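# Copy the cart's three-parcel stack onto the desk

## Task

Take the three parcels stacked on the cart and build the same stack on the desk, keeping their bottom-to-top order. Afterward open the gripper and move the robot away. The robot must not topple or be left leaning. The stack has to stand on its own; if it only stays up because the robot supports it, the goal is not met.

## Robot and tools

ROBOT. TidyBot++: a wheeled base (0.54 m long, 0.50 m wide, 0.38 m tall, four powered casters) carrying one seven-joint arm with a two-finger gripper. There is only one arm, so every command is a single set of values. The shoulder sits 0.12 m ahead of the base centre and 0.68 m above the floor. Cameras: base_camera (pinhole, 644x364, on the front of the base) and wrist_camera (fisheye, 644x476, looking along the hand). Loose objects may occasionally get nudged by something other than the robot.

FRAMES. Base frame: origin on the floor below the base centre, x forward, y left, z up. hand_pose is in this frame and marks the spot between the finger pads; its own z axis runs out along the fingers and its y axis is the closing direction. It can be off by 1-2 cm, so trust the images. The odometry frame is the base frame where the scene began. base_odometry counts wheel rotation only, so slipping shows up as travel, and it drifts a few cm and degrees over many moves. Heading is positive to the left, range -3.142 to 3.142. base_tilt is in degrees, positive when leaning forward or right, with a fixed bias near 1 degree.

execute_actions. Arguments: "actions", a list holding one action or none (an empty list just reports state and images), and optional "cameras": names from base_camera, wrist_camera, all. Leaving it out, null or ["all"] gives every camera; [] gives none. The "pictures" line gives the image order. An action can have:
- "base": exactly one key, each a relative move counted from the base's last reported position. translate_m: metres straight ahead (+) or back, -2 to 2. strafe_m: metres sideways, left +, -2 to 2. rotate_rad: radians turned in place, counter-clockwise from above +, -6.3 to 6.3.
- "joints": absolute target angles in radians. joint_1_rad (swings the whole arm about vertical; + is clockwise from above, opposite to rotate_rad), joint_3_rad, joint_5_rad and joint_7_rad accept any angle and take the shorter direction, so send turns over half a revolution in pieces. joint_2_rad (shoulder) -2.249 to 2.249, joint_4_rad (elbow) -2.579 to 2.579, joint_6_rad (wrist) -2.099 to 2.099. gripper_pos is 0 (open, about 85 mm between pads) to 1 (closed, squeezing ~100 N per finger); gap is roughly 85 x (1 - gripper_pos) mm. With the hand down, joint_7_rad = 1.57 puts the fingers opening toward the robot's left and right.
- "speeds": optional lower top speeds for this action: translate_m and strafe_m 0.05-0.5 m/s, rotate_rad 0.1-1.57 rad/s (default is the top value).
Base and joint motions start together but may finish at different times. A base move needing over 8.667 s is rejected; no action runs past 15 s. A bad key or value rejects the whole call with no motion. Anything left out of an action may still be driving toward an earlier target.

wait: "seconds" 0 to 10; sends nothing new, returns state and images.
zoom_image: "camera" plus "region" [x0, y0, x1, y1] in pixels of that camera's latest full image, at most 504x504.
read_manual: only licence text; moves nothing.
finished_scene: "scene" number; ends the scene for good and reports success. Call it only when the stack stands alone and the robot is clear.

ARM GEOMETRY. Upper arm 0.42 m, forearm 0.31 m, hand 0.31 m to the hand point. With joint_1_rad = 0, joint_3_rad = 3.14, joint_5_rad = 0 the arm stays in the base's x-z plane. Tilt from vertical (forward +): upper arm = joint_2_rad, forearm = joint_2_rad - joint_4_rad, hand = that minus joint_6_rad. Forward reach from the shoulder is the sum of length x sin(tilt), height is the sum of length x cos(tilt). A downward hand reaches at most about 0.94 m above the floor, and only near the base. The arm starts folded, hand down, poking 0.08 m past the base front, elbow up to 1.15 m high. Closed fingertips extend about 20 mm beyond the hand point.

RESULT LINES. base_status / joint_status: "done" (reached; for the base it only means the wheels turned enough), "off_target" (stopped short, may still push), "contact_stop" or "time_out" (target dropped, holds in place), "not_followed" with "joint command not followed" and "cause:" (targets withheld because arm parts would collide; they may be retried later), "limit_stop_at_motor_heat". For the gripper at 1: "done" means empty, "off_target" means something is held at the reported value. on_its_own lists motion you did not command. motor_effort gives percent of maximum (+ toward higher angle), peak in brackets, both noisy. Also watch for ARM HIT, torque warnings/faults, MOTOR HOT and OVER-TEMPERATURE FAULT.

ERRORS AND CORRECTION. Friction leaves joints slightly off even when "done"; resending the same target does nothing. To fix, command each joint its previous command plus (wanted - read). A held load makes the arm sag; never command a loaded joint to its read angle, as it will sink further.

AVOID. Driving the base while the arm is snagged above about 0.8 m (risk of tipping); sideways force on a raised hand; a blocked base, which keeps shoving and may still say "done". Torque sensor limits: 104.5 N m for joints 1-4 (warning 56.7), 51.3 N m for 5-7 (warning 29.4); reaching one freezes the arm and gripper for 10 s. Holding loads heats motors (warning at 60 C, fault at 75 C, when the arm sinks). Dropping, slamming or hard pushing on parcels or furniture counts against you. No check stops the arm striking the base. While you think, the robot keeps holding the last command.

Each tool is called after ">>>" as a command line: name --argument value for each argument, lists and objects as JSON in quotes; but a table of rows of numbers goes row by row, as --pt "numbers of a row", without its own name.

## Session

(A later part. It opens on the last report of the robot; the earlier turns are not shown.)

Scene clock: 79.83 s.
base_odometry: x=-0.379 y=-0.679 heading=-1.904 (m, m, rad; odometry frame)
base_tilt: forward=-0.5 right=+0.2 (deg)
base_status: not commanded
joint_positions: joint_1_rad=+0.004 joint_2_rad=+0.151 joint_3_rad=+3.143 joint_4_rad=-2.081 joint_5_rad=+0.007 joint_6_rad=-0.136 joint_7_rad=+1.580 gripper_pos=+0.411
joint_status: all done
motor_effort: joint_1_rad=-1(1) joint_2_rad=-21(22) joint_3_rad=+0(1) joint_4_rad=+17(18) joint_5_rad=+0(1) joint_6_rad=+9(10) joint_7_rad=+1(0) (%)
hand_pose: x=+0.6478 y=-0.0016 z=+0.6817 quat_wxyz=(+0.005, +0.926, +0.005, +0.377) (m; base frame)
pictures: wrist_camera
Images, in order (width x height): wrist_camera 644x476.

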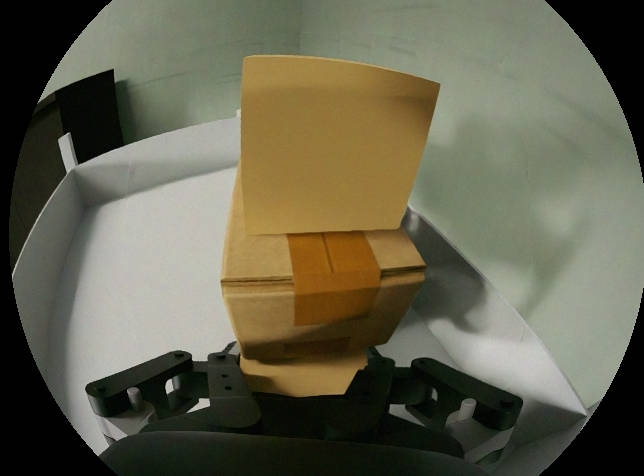

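>>> execute_actions --actions '[{"joints":{"joint_4_rad":-1.97,"joint_6_rad":-0.26}}]' --cameras '["wrist_camera"]'

>>> execute_actions --actions '[{"joints":{"joint_4_rad":-1.85,"joint_6_rad":-0.38}}]' --cameras '[]'

>>> execute_actions --actions '[{"joints":{"joint_4_rad":-1.72,"joint_6_rad":-0.51}}]' --cameras '["wrist_camera"]'

Scene clock: 81.27 s.
base_odometry: x=-0.379 y=-0.679 heading=-1.904 (m, m, rad; odometry frame)
base_tilt: forward=-0.4 right=+0.2 (deg)
base_status: not commanded
joint_positions: joint_1_rad=+0.004 joint_2_rad=+0.152 joint_3_rad=+3.143 joint_4_rad=-1.988 joint_5_rad=+0.007 joint_6_rad=-0.235 joint_7_rad=+1.580 gripper_pos=+0.411
joint_status: all done
motor_effort: joint_1_rad=+0(1) joint_2_rad=-24(24) joint_3_rad=+0(0) joint_4_rad=+20(21) joint_5_rad=-1(0) joint_6_rad=+11(11) joint_7_rad=+0(0) (%)
hand_pose: x=+0.6636 y=-0.0019 z=+0.7041 quat_wxyz=(+0.005, +0.927, +0.005, +0.374) (m; base frame)
pictures: wrist_camera
Images, in order (width x height): wrist_camera 644x476.

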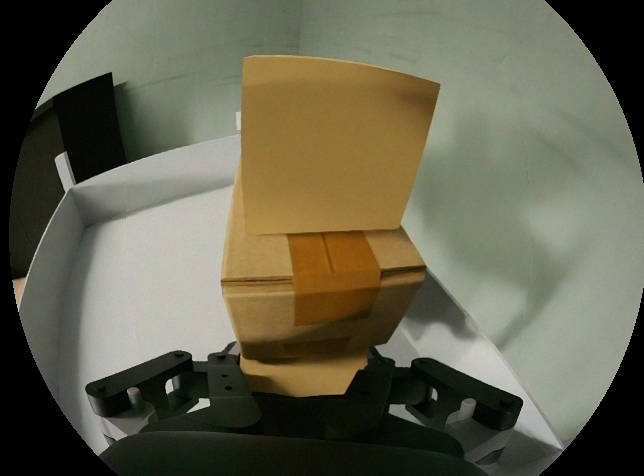

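Scene clock: 82.23 s.
base_odometry: x=-0.379 y=-0.679 heading=-1.904 (m, m, rad; odometry frame)
base_tilt: forward=-0.4 right=+0.3 (deg)
base_status: not commanded
joint_positions: joint_1_rad=+0.004 joint_2_rad=+0.152 joint_3_rad=+3.143 joint_4_rad=-1.866 joint_5_rad=+0.007 joint_6_rad=-0.355 joint_7_rad=+1.580 gripper_pos=+0.411
joint_status: all done
motor_effort: joint_1_rad=-1(1) joint_2_rad=-25(25) joint_3_rad=+0(0) joint_4_rad=+22(22) joint_5_rad=+0(1) joint_6_rad=+10(11) joint_7_rad=+1(0) (%)
hand_pose: x=+0.6826 y=-0.0022 z=+0.7380 quat_wxyz=(+0.005, +0.927, +0.005, +0.375) (m; base frame)
pictures: none
No camera images: the call's "cameras" was empty. Leave "cameras" out to get every camera's image.

Scene clock: 83.23 s.
base_odometry: x=-0.379 y=-0.679 heading=-1.904 (m, m, rad; odometry frame)
base_tilt: forward=-0.4 right=+0.3 (deg)
base_status: not commanded
joint_positions: joint_1_rad=+0.004 joint_2_rad=+0.152 joint_3_rad=+3.143 joint_4_rad=-1.736 joint_5_rad=+0.007 joint_6_rad=-0.485 joint_7_rad=+1.580 gripper_pos=+0.411
joint_status: all done
motor_effort: joint_1_rad=-1(1) joint_2_rad=-26(26) joint_3_rad=-1(0) joint_4_rad=+23(23) joint_5_rad=+0(1) joint_6_rad=+11(11) joint_7_rad=+0(1) (%)
hand_pose: x=+0.6977 y=-0.0026 z=+0.7756 quat_wxyz=(+0.006, +0.927, +0.004, +0.375) (m; base frame)
pictures: wrist_camera
Images, in order (width x height): wrist_camera 644x476.

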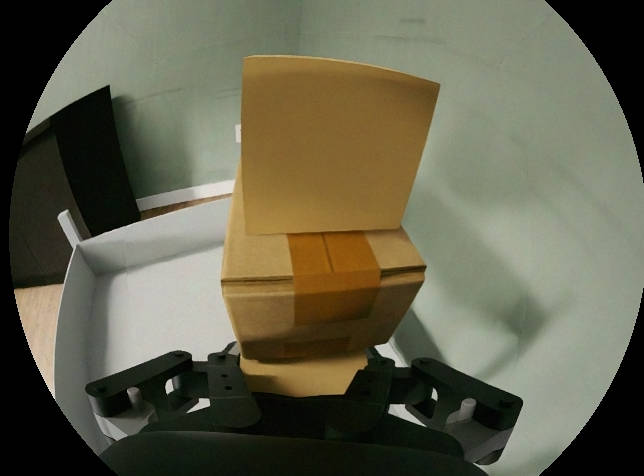

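>>> execute_actions --actions '[{"base":{"translate_m":-0.4},"speeds":{"translate_m":0.2},"joints":{"joint_4_rad":-1.57,"joint_6_rad":-0.64}}]' --cameras '[]'

>>> execute_actions --actions '[{"base":{"rotate_rad":3.0},"speeds":{"rotate_rad":0.55},"joints":{"joint_4_rad":-1.42,"joint_6_rad":-0.79}}]'

Scene clock: 86.37 s.
base_odometry: x=-0.248 y=-0.301 heading=-1.904 (m, m, rad; odometry frame)
base_tilt: forward=-0.4 right=+0.3 (deg)
base_status: done
joint_positions: joint_1_rad=+0.004 joint_2_rad=+0.150 joint_3_rad=+3.143 joint_4_rad=-1.588 joint_5_rad=+0.007 joint_6_rad=-0.619 joint_7_rad=+1.580 gripper_pos=+0.411
joint_status: all done
motor_effort: joint_1_rad=-1(2) joint_2_rad=-27(30) joint_3_rad=+0(1) joint_4_rad=+23(24) joint_5_rad=+0(0) joint_6_rad=+11(11) joint_7_rad=+0(0) (%)
hand_pose: x=+0.7118 y=-0.0028 z=+0.8249 quat_wxyz=(+0.006, +0.924, +0.004, +0.382) (m; base frame)
pictures: none
No camera images: the call's "cameras" was empty. Leave "cameras" out to get every camera's image.

Scene clock: 92.63 s.
base_odometry: x=-0.248 y=-0.301 heading=+1.095 (m, m, rad; odometry frame)
base_tilt: forward=-0.4 right=+0.3 (deg)
base_status: done
joint_positions: joint_1_rad=-0.002 joint_2_rad=+0.151 joint_3_rad=+3.138 joint_4_rad=-1.437 joint_5_rad=+0.007 joint_6_rad=-0.765 joint_7_rad=+1.580 gripper_pos=+0.411
joint_status: all done
motor_effort: joint_1_rad=-1(4) joint_2_rad=-27(28) joint_3_rad=+0(3) joint_4_rad=+23(24) joint_5_rad=+0(0) joint_6_rad=+11(11) joint_7_rad=+0(1) (%)
hand_pose: x=+0.7174 y=+0.0029 z=+0.8730 quat_wxyz=(+0.004, +0.923, +0.008, +0.384) (m; base frame)
pictures: base_camera, wrist_camera
Images, in order (width x height): base_camera 644x364, wrist_camera 644x476.

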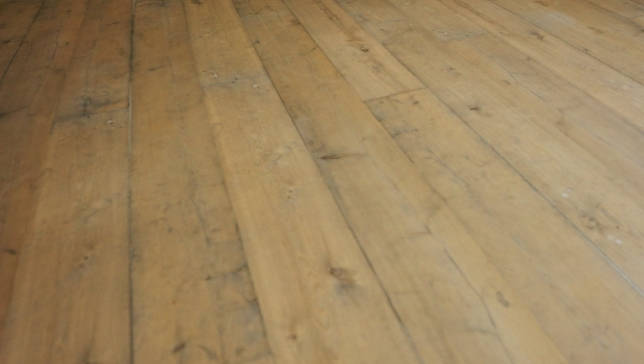

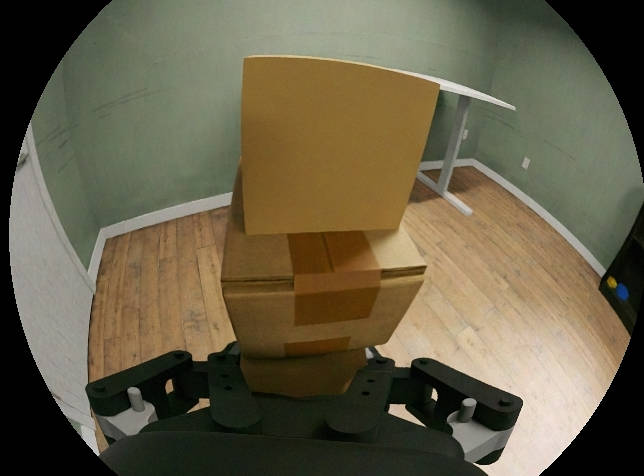

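>>> execute_actions --actions '[{"base":{"rotate_rad":0.36},"speeds":{"rotate_rad":0.4},"joints":{"joint_4_rad":-1.27,"joint_6_rad":-0.94}}]' --cameras '[]'

>>> execute_actions --actions '[{"base":{"strafe_m":-0.9},"speeds":{"strafe_m":0.25},"joints":{"joint_4_rad":-1.12,"joint_6_rad":-1.09}}]' --cameras '[]'

>>> execute_actions --actions '[{"base":{"translate_m":0.45},"speeds":{"translate_m":0.25}}]'

Scene clock: 94.67 s.
base_odometry: x=-0.248 y=-0.300 heading=+1.455 (m, m, rad; odometry frame)
base_tilt: forward=-0.4 right=+0.3 (deg)
base_status: done
joint_positions: joint_1_rad=-0.003 joint_2_rad=+0.151 joint_3_rad=+3.138 joint_4_rad=-1.287 joint_5_rad=+0.007 joint_6_rad=-0.915 joint_7_rad=+1.580 gripper_pos=+0.411
joint_status: all done
motor_effort: joint_1_rad=-1(4) joint_2_rad=-27(29) joint_3_rad=+0(3) joint_4_rad=+23(24) joint_5_rad=-1(2) joint_6_rad=+11(11) joint_7_rad=+1(0) (%)
hand_pose: x=+0.7146 y=+0.0029 z=+0.9197 quat_wxyz=(+0.004, +0.923, +0.008, +0.384) (m; base frame)
pictures: none
No camera images: the call's "cameras" was empty. Leave "cameras" out to get every camera's image.

Scene clock: 99.13 s.
base_odometry: x=+0.646 y=-0.404 heading=+1.456 (m, m, rad; odometry frame)
base_tilt: forward=-0.4 right=+0.3 (deg)
base_status: done
joint_positions: joint_1_rad=+0.000 joint_2_rad=+0.150 joint_3_rad=+3.138 joint_4_rad=-1.138 joint_5_rad=+0.007 joint_6_rad=-1.066 joint_7_rad=+1.580 gripper_pos=+0.411
joint_status: all done
motor_effort: joint_1_rad=-1(3) joint_2_rad=-26(28) joint_3_rad=-1(2) joint_4_rad=+23(24) joint_5_rad=-1(0) joint_6_rad=+11(10) joint_7_rad=+0(1) (%)
hand_pose: x=+0.7046 y=+0.0012 z=+0.9660 quat_wxyz=(+0.005, +0.923, +0.006, +0.384) (m; base frame)
pictures: none
No camera images: the call's "cameras" was empty. Leave "cameras" out to get every camera's image.

Scene clock: 101.80 s.
base_odometry: x=+0.698 y=+0.044 heading=+1.455 (m, m, rad; odometry frame)
base_tilt: forward=-0.5 right=+0.3 (deg)
base_status: done
joint_positions: joint_1_rad=+0.000 joint_2_rad=+0.155 joint_3_rad=+3.138 joint_4_rad=-1.138 joint_5_rad=+0.007 joint_6_rad=-1.070 joint_7_rad=+1.580 gripper_pos=+0.411
joint_status: not commanded
motor_effort: joint_1_rad=-1(0) joint_2_rad=-26(29) joint_3_rad=+0(1) joint_4_rad=+22(24) joint_5_rad=+0(1) joint_6_rad=+11(12) joint_7_rad=+0(0) (%)
hand_pose: x=+0.7051 y=+0.0011 z=+0.9622 quat_wxyz=(+0.005, +0.925, +0.006, +0.380) (m; base frame)
pictures: base_camera, wrist_camera
Images, in order (width x height): base_camera 644x364, wrist_camera 644x476.

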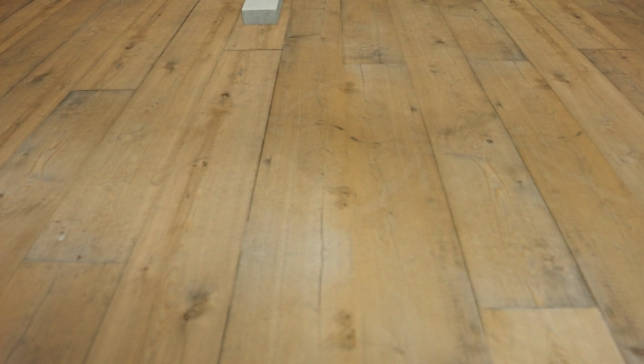

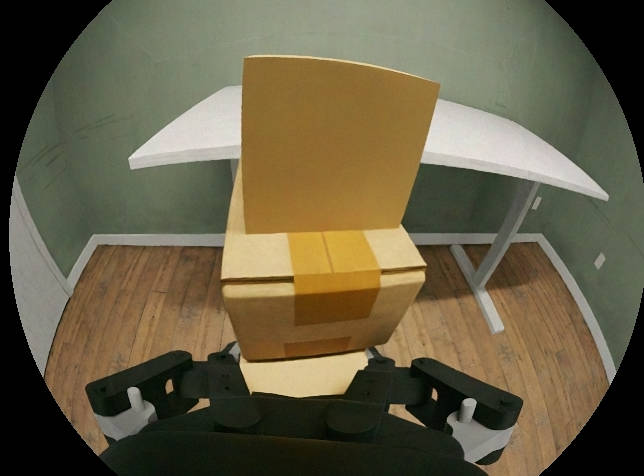

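>>> execute_actions --actions '[{"base":{"translate_m":0.22},"speeds":{"translate_m":0.2}}]'

Scene clock: 103.90 s.
base_odometry: x=+0.724 y=+0.262 heading=+1.455 (m, m, rad; odometry frame)
base_tilt: forward=-0.5 right=+0.3 (deg)
base_status: done
joint_positions: joint_1_rad=+0.000 joint_2_rad=+0.155 joint_3_rad=+3.138 joint_4_rad=-1.137 joint_5_rad=+0.007 joint_6_rad=-1.071 joint_7_rad=+1.580 gripper_pos=+0.411
joint_status: not commanded
motor_effort: joint_1_rad=-1(2) joint_2_rad=-26(30) joint_3_rad=+0(2) joint_4_rad=+22(23) joint_5_rad=-1(1) joint_6_rad=+11(12) joint_7_rad=+1(0) (%)
hand_pose: x=+0.7048 y=+0.0011 z=+0.9620 quat_wxyz=(+0.005, +0.925, +0.006, +0.379) (m; base frame)
pictures: base_camera, wrist_camera
Images, in order (width x height): base_camera 644x364, wrist_camera 644x476.

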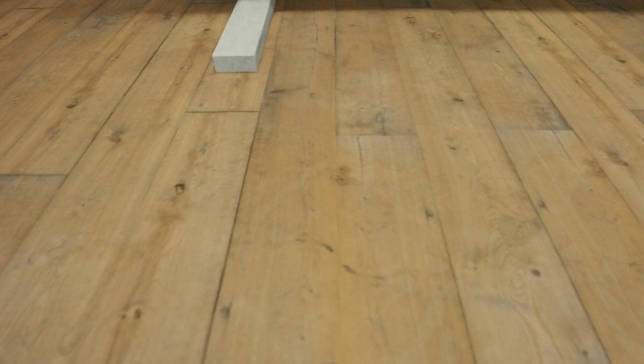

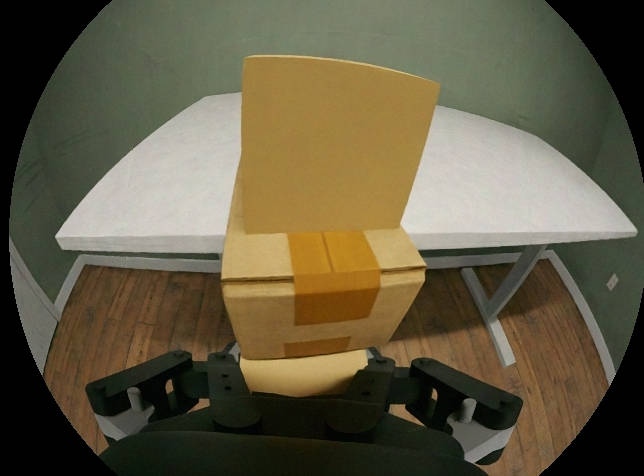

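>>> execute_actions --actions '[{"base":{"translate_m":0.33},"speeds":{"translate_m":0.2}}]' --cameras '["wrist_camera"]'

>>> execute_actions --actions '[{"joints":{"joint_4_rad":-1.25,"joint_6_rad":-0.92}}]' --cameras '[]'

>>> execute_actions --actions '[{"joints":{"joint_4_rad":-1.29,"joint_6_rad":-0.88}}]' --cameras '["wrist_camera"]'

Scene clock: 106.57 s.
base_odometry: x=+0.762 y=+0.590 heading=+1.455 (m, m, rad; odometry frame)
base_tilt: forward=-0.4 right=+0.3 (deg)
base_status: done
joint_positions: joint_1_rad=-0.002 joint_2_rad=+0.154 joint_3_rad=+3.137 joint_4_rad=-1.112 joint_5_rad=+0.007 joint_6_rad=-1.078 joint_7_rad=+1.580 gripper_pos=+0.432
joint_status: not commanded
motor_effort: joint_1_rad=-1(3) joint_2_rad=-24(31) joint_3_rad=+0(5) joint_4_rad=+20(30) joint_5_rad=+0(3) joint_6_rad=+9(57) joint_7_rad=+0(0) (%)
hand_pose: x=+0.7061 y=+0.0028 z=+0.9745 quat_wxyz=(+0.004, +0.922, +0.007, +0.388) (m; base frame)
pictures: wrist_camera
Images, in order (width x height): wrist_camera 644x476.

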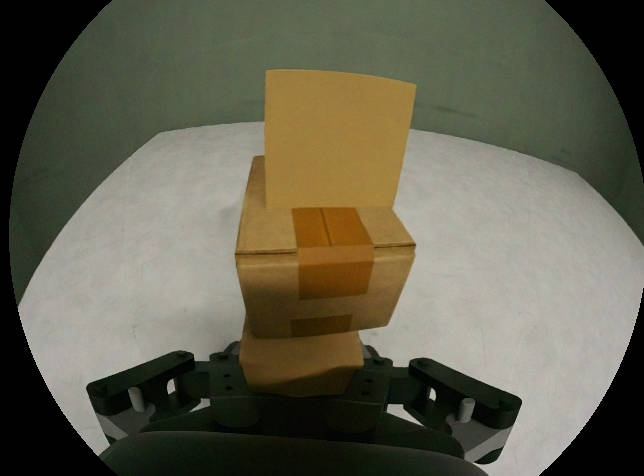

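Scene clock: 107.57 s.
base_odometry: x=+0.762 y=+0.590 heading=+1.455 (m, m, rad; odometry frame)
base_tilt: forward=-0.5 right=+0.3 (deg)
base_status: not commanded
joint_positions: joint_1_rad=-0.002 joint_2_rad=+0.119 joint_3_rad=+3.137 joint_4_rad=-1.217 joint_5_rad=+0.007 joint_6_rad=-0.947 joint_7_rad=+1.580 gripper_pos=+0.432
joint_status: all done
motor_effort: joint_1_rad=-1(1) joint_2_rad=-17(24) joint_3_rad=+0(1) joint_4_rad=+17(21) joint_5_rad=-1(1) joint_6_rad=+9(9) joint_7_rad=+0(0) (%)
hand_pose: x=+0.7101 y=+0.0030 z=+0.9692 quat_wxyz=(+0.004, +0.909, +0.008, +0.416) (m; base frame)
pictures: none
No camera images: the call's "cameras" was empty. Leave "cameras" out to get every camera's image.

Scene clock: 108.27 s.
base_odometry: x=+0.762 y=+0.590 heading=+1.455 (m, m, rad; odometry frame)
base_tilt: forward=-0.5 right=+0.3 (deg)
base_status: not commanded
joint_positions: joint_1_rad=-0.002 joint_2_rad=+0.104 joint_3_rad=+3.137 joint_4_rad=-1.250 joint_5_rad=+0.007 joint_6_rad=-0.906 joint_7_rad=+1.580 gripper_pos=+0.432
joint_status: joint_4_rad off_target (ended at -1.250, target -1.290); the others done
motor_effort: joint_1_rad=-1(1) joint_2_rad=-14(17) joint_3_rad=-1(1) joint_4_rad=+15(17) joint_5_rad=-1(2) joint_6_rad=+8(9) joint_7_rad=+0(0) (%)
hand_pose: x=+0.7098 y=+0.0031 z=+0.9697 quat_wxyz=(+0.004, +0.904, +0.008, +0.426) (m; base frame)
pictures: wrist_camera
Images, in order (width x height): wrist_camera 644x476.

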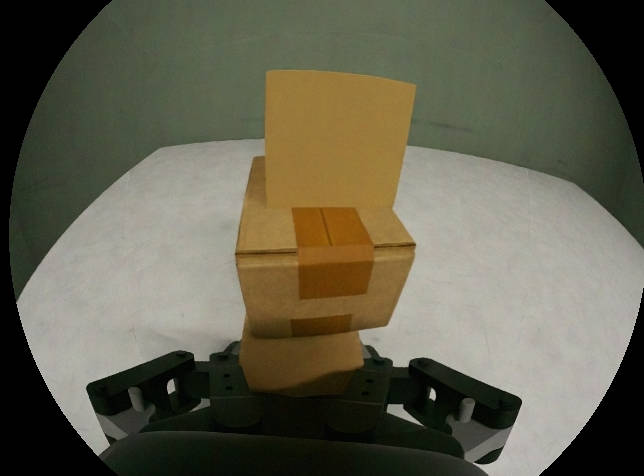

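>>> execute_actions --actions '[{"joints":{"joint_2_rad":0.14,"joint_4_rad":-1.1,"joint_6_rad":-1.11}}]' --cameras '[]'

>>> execute_actions --actions '[{"joints":{"gripper_pos":0}}]' --cameras '["wrist_camera"]'

>>> execute_actions --actions '[{"base":{"translate_m":-0.45},"joints":{"joint_2_rad":0.1}}]' --cameras '["wrist_camera"]'

Scene clock: 109.80 s.
base_odometry: x=+0.762 y=+0.590 heading=+1.455 (m, m, rad; odometry frame)
base_tilt: forward=-0.5 right=+0.3 (deg)
base_status: not commanded
joint_positions: joint_1_rad=-0.002 joint_2_rad=+0.145 joint_3_rad=+3.137 joint_4_rad=-1.119 joint_5_rad=+0.007 joint_6_rad=-1.083 joint_7_rad=+1.580 gripper_pos=+0.432
joint_status: all done
motor_effort: joint_1_rad=-1(1) joint_2_rad=-25(25) joint_3_rad=-1(1) joint_4_rad=+22(22) joint_5_rad=+0(1) joint_6_rad=+10(9) joint_7_rad=+0(0) (%)
hand_pose: x=+0.7017 y=+0.0028 z=+0.9750 quat_wxyz=(+0.004, +0.922, +0.007, +0.387) (m; base frame)
pictures: none
No camera images: the call's "cameras" was empty. Leave "cameras" out to get every camera's image.

Scene clock: 110.90 s.
base_odometry: x=+0.762 y=+0.590 heading=+1.455 (m, m, rad; odometry frame)
base_tilt: forward=-0.5 right=+0.3 (deg)
base_status: not commanded
joint_positions: joint_1_rad=-0.002 joint_2_rad=+0.145 joint_3_rad=+3.137 joint_4_rad=-1.111 joint_5_rad=+0.007 joint_6_rad=-1.083 joint_7_rad=+1.580 gripper_pos=+0.000
joint_status: all done
motor_effort: joint_1_rad=-1(1) joint_2_rad=-24(25) joint_3_rad=+0(0) joint_4_rad=+20(21) joint_5_rad=-1(1) joint_6_rad=+9(10) joint_7_rad=+0(0) (%)
hand_pose: x=+0.7027 y=+0.0028 z=+0.9793 quat_wxyz=(+0.004, +0.920, +0.007, +0.391) (m; base frame)
pictures: wrist_camera
Images, in order (width x height): wrist_camera 644x476.

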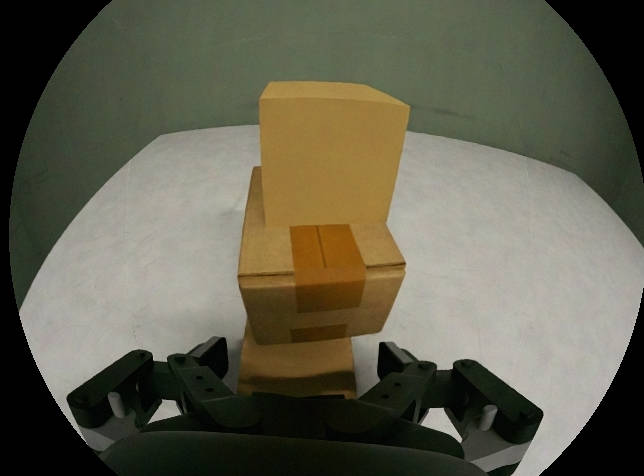

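Scene clock: 113.23 s.
base_odometry: x=+0.710 y=+0.143 heading=+1.456 (m, m, rad; odometry frame)
base_tilt: forward=-0.5 right=+0.3 (deg)
base_status: done
joint_positions: joint_1_rad=-0.002 joint_2_rad=+0.095 joint_3_rad=+3.138 joint_4_rad=-1.106 joint_5_rad=+0.007 joint_6_rad=-1.083 joint_7_rad=+1.580 gripper_pos=+0.000
joint_status: all done
motor_effort: joint_1_rad=-1(2) joint_2_rad=-22(29) joint_3_rad=+0(2) joint_4_rad=+20(21) joint_5_rad=-1(1) joint_6_rad=+9(10) joint_7_rad=+1(1) (%)
hand_pose: x=+0.6875 y=+0.0024 z=+1.0104 quat_wxyz=(+0.004, +0.909, +0.007, +0.416) (m; base frame)
pictures: wrist_camera
Images, in order (width x height): wrist_camera 644x476.

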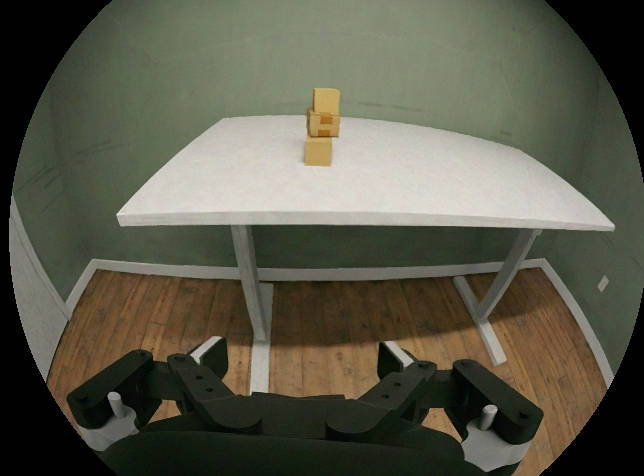

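>>> finished_scene --scene 1

The scene is finished: the task was done.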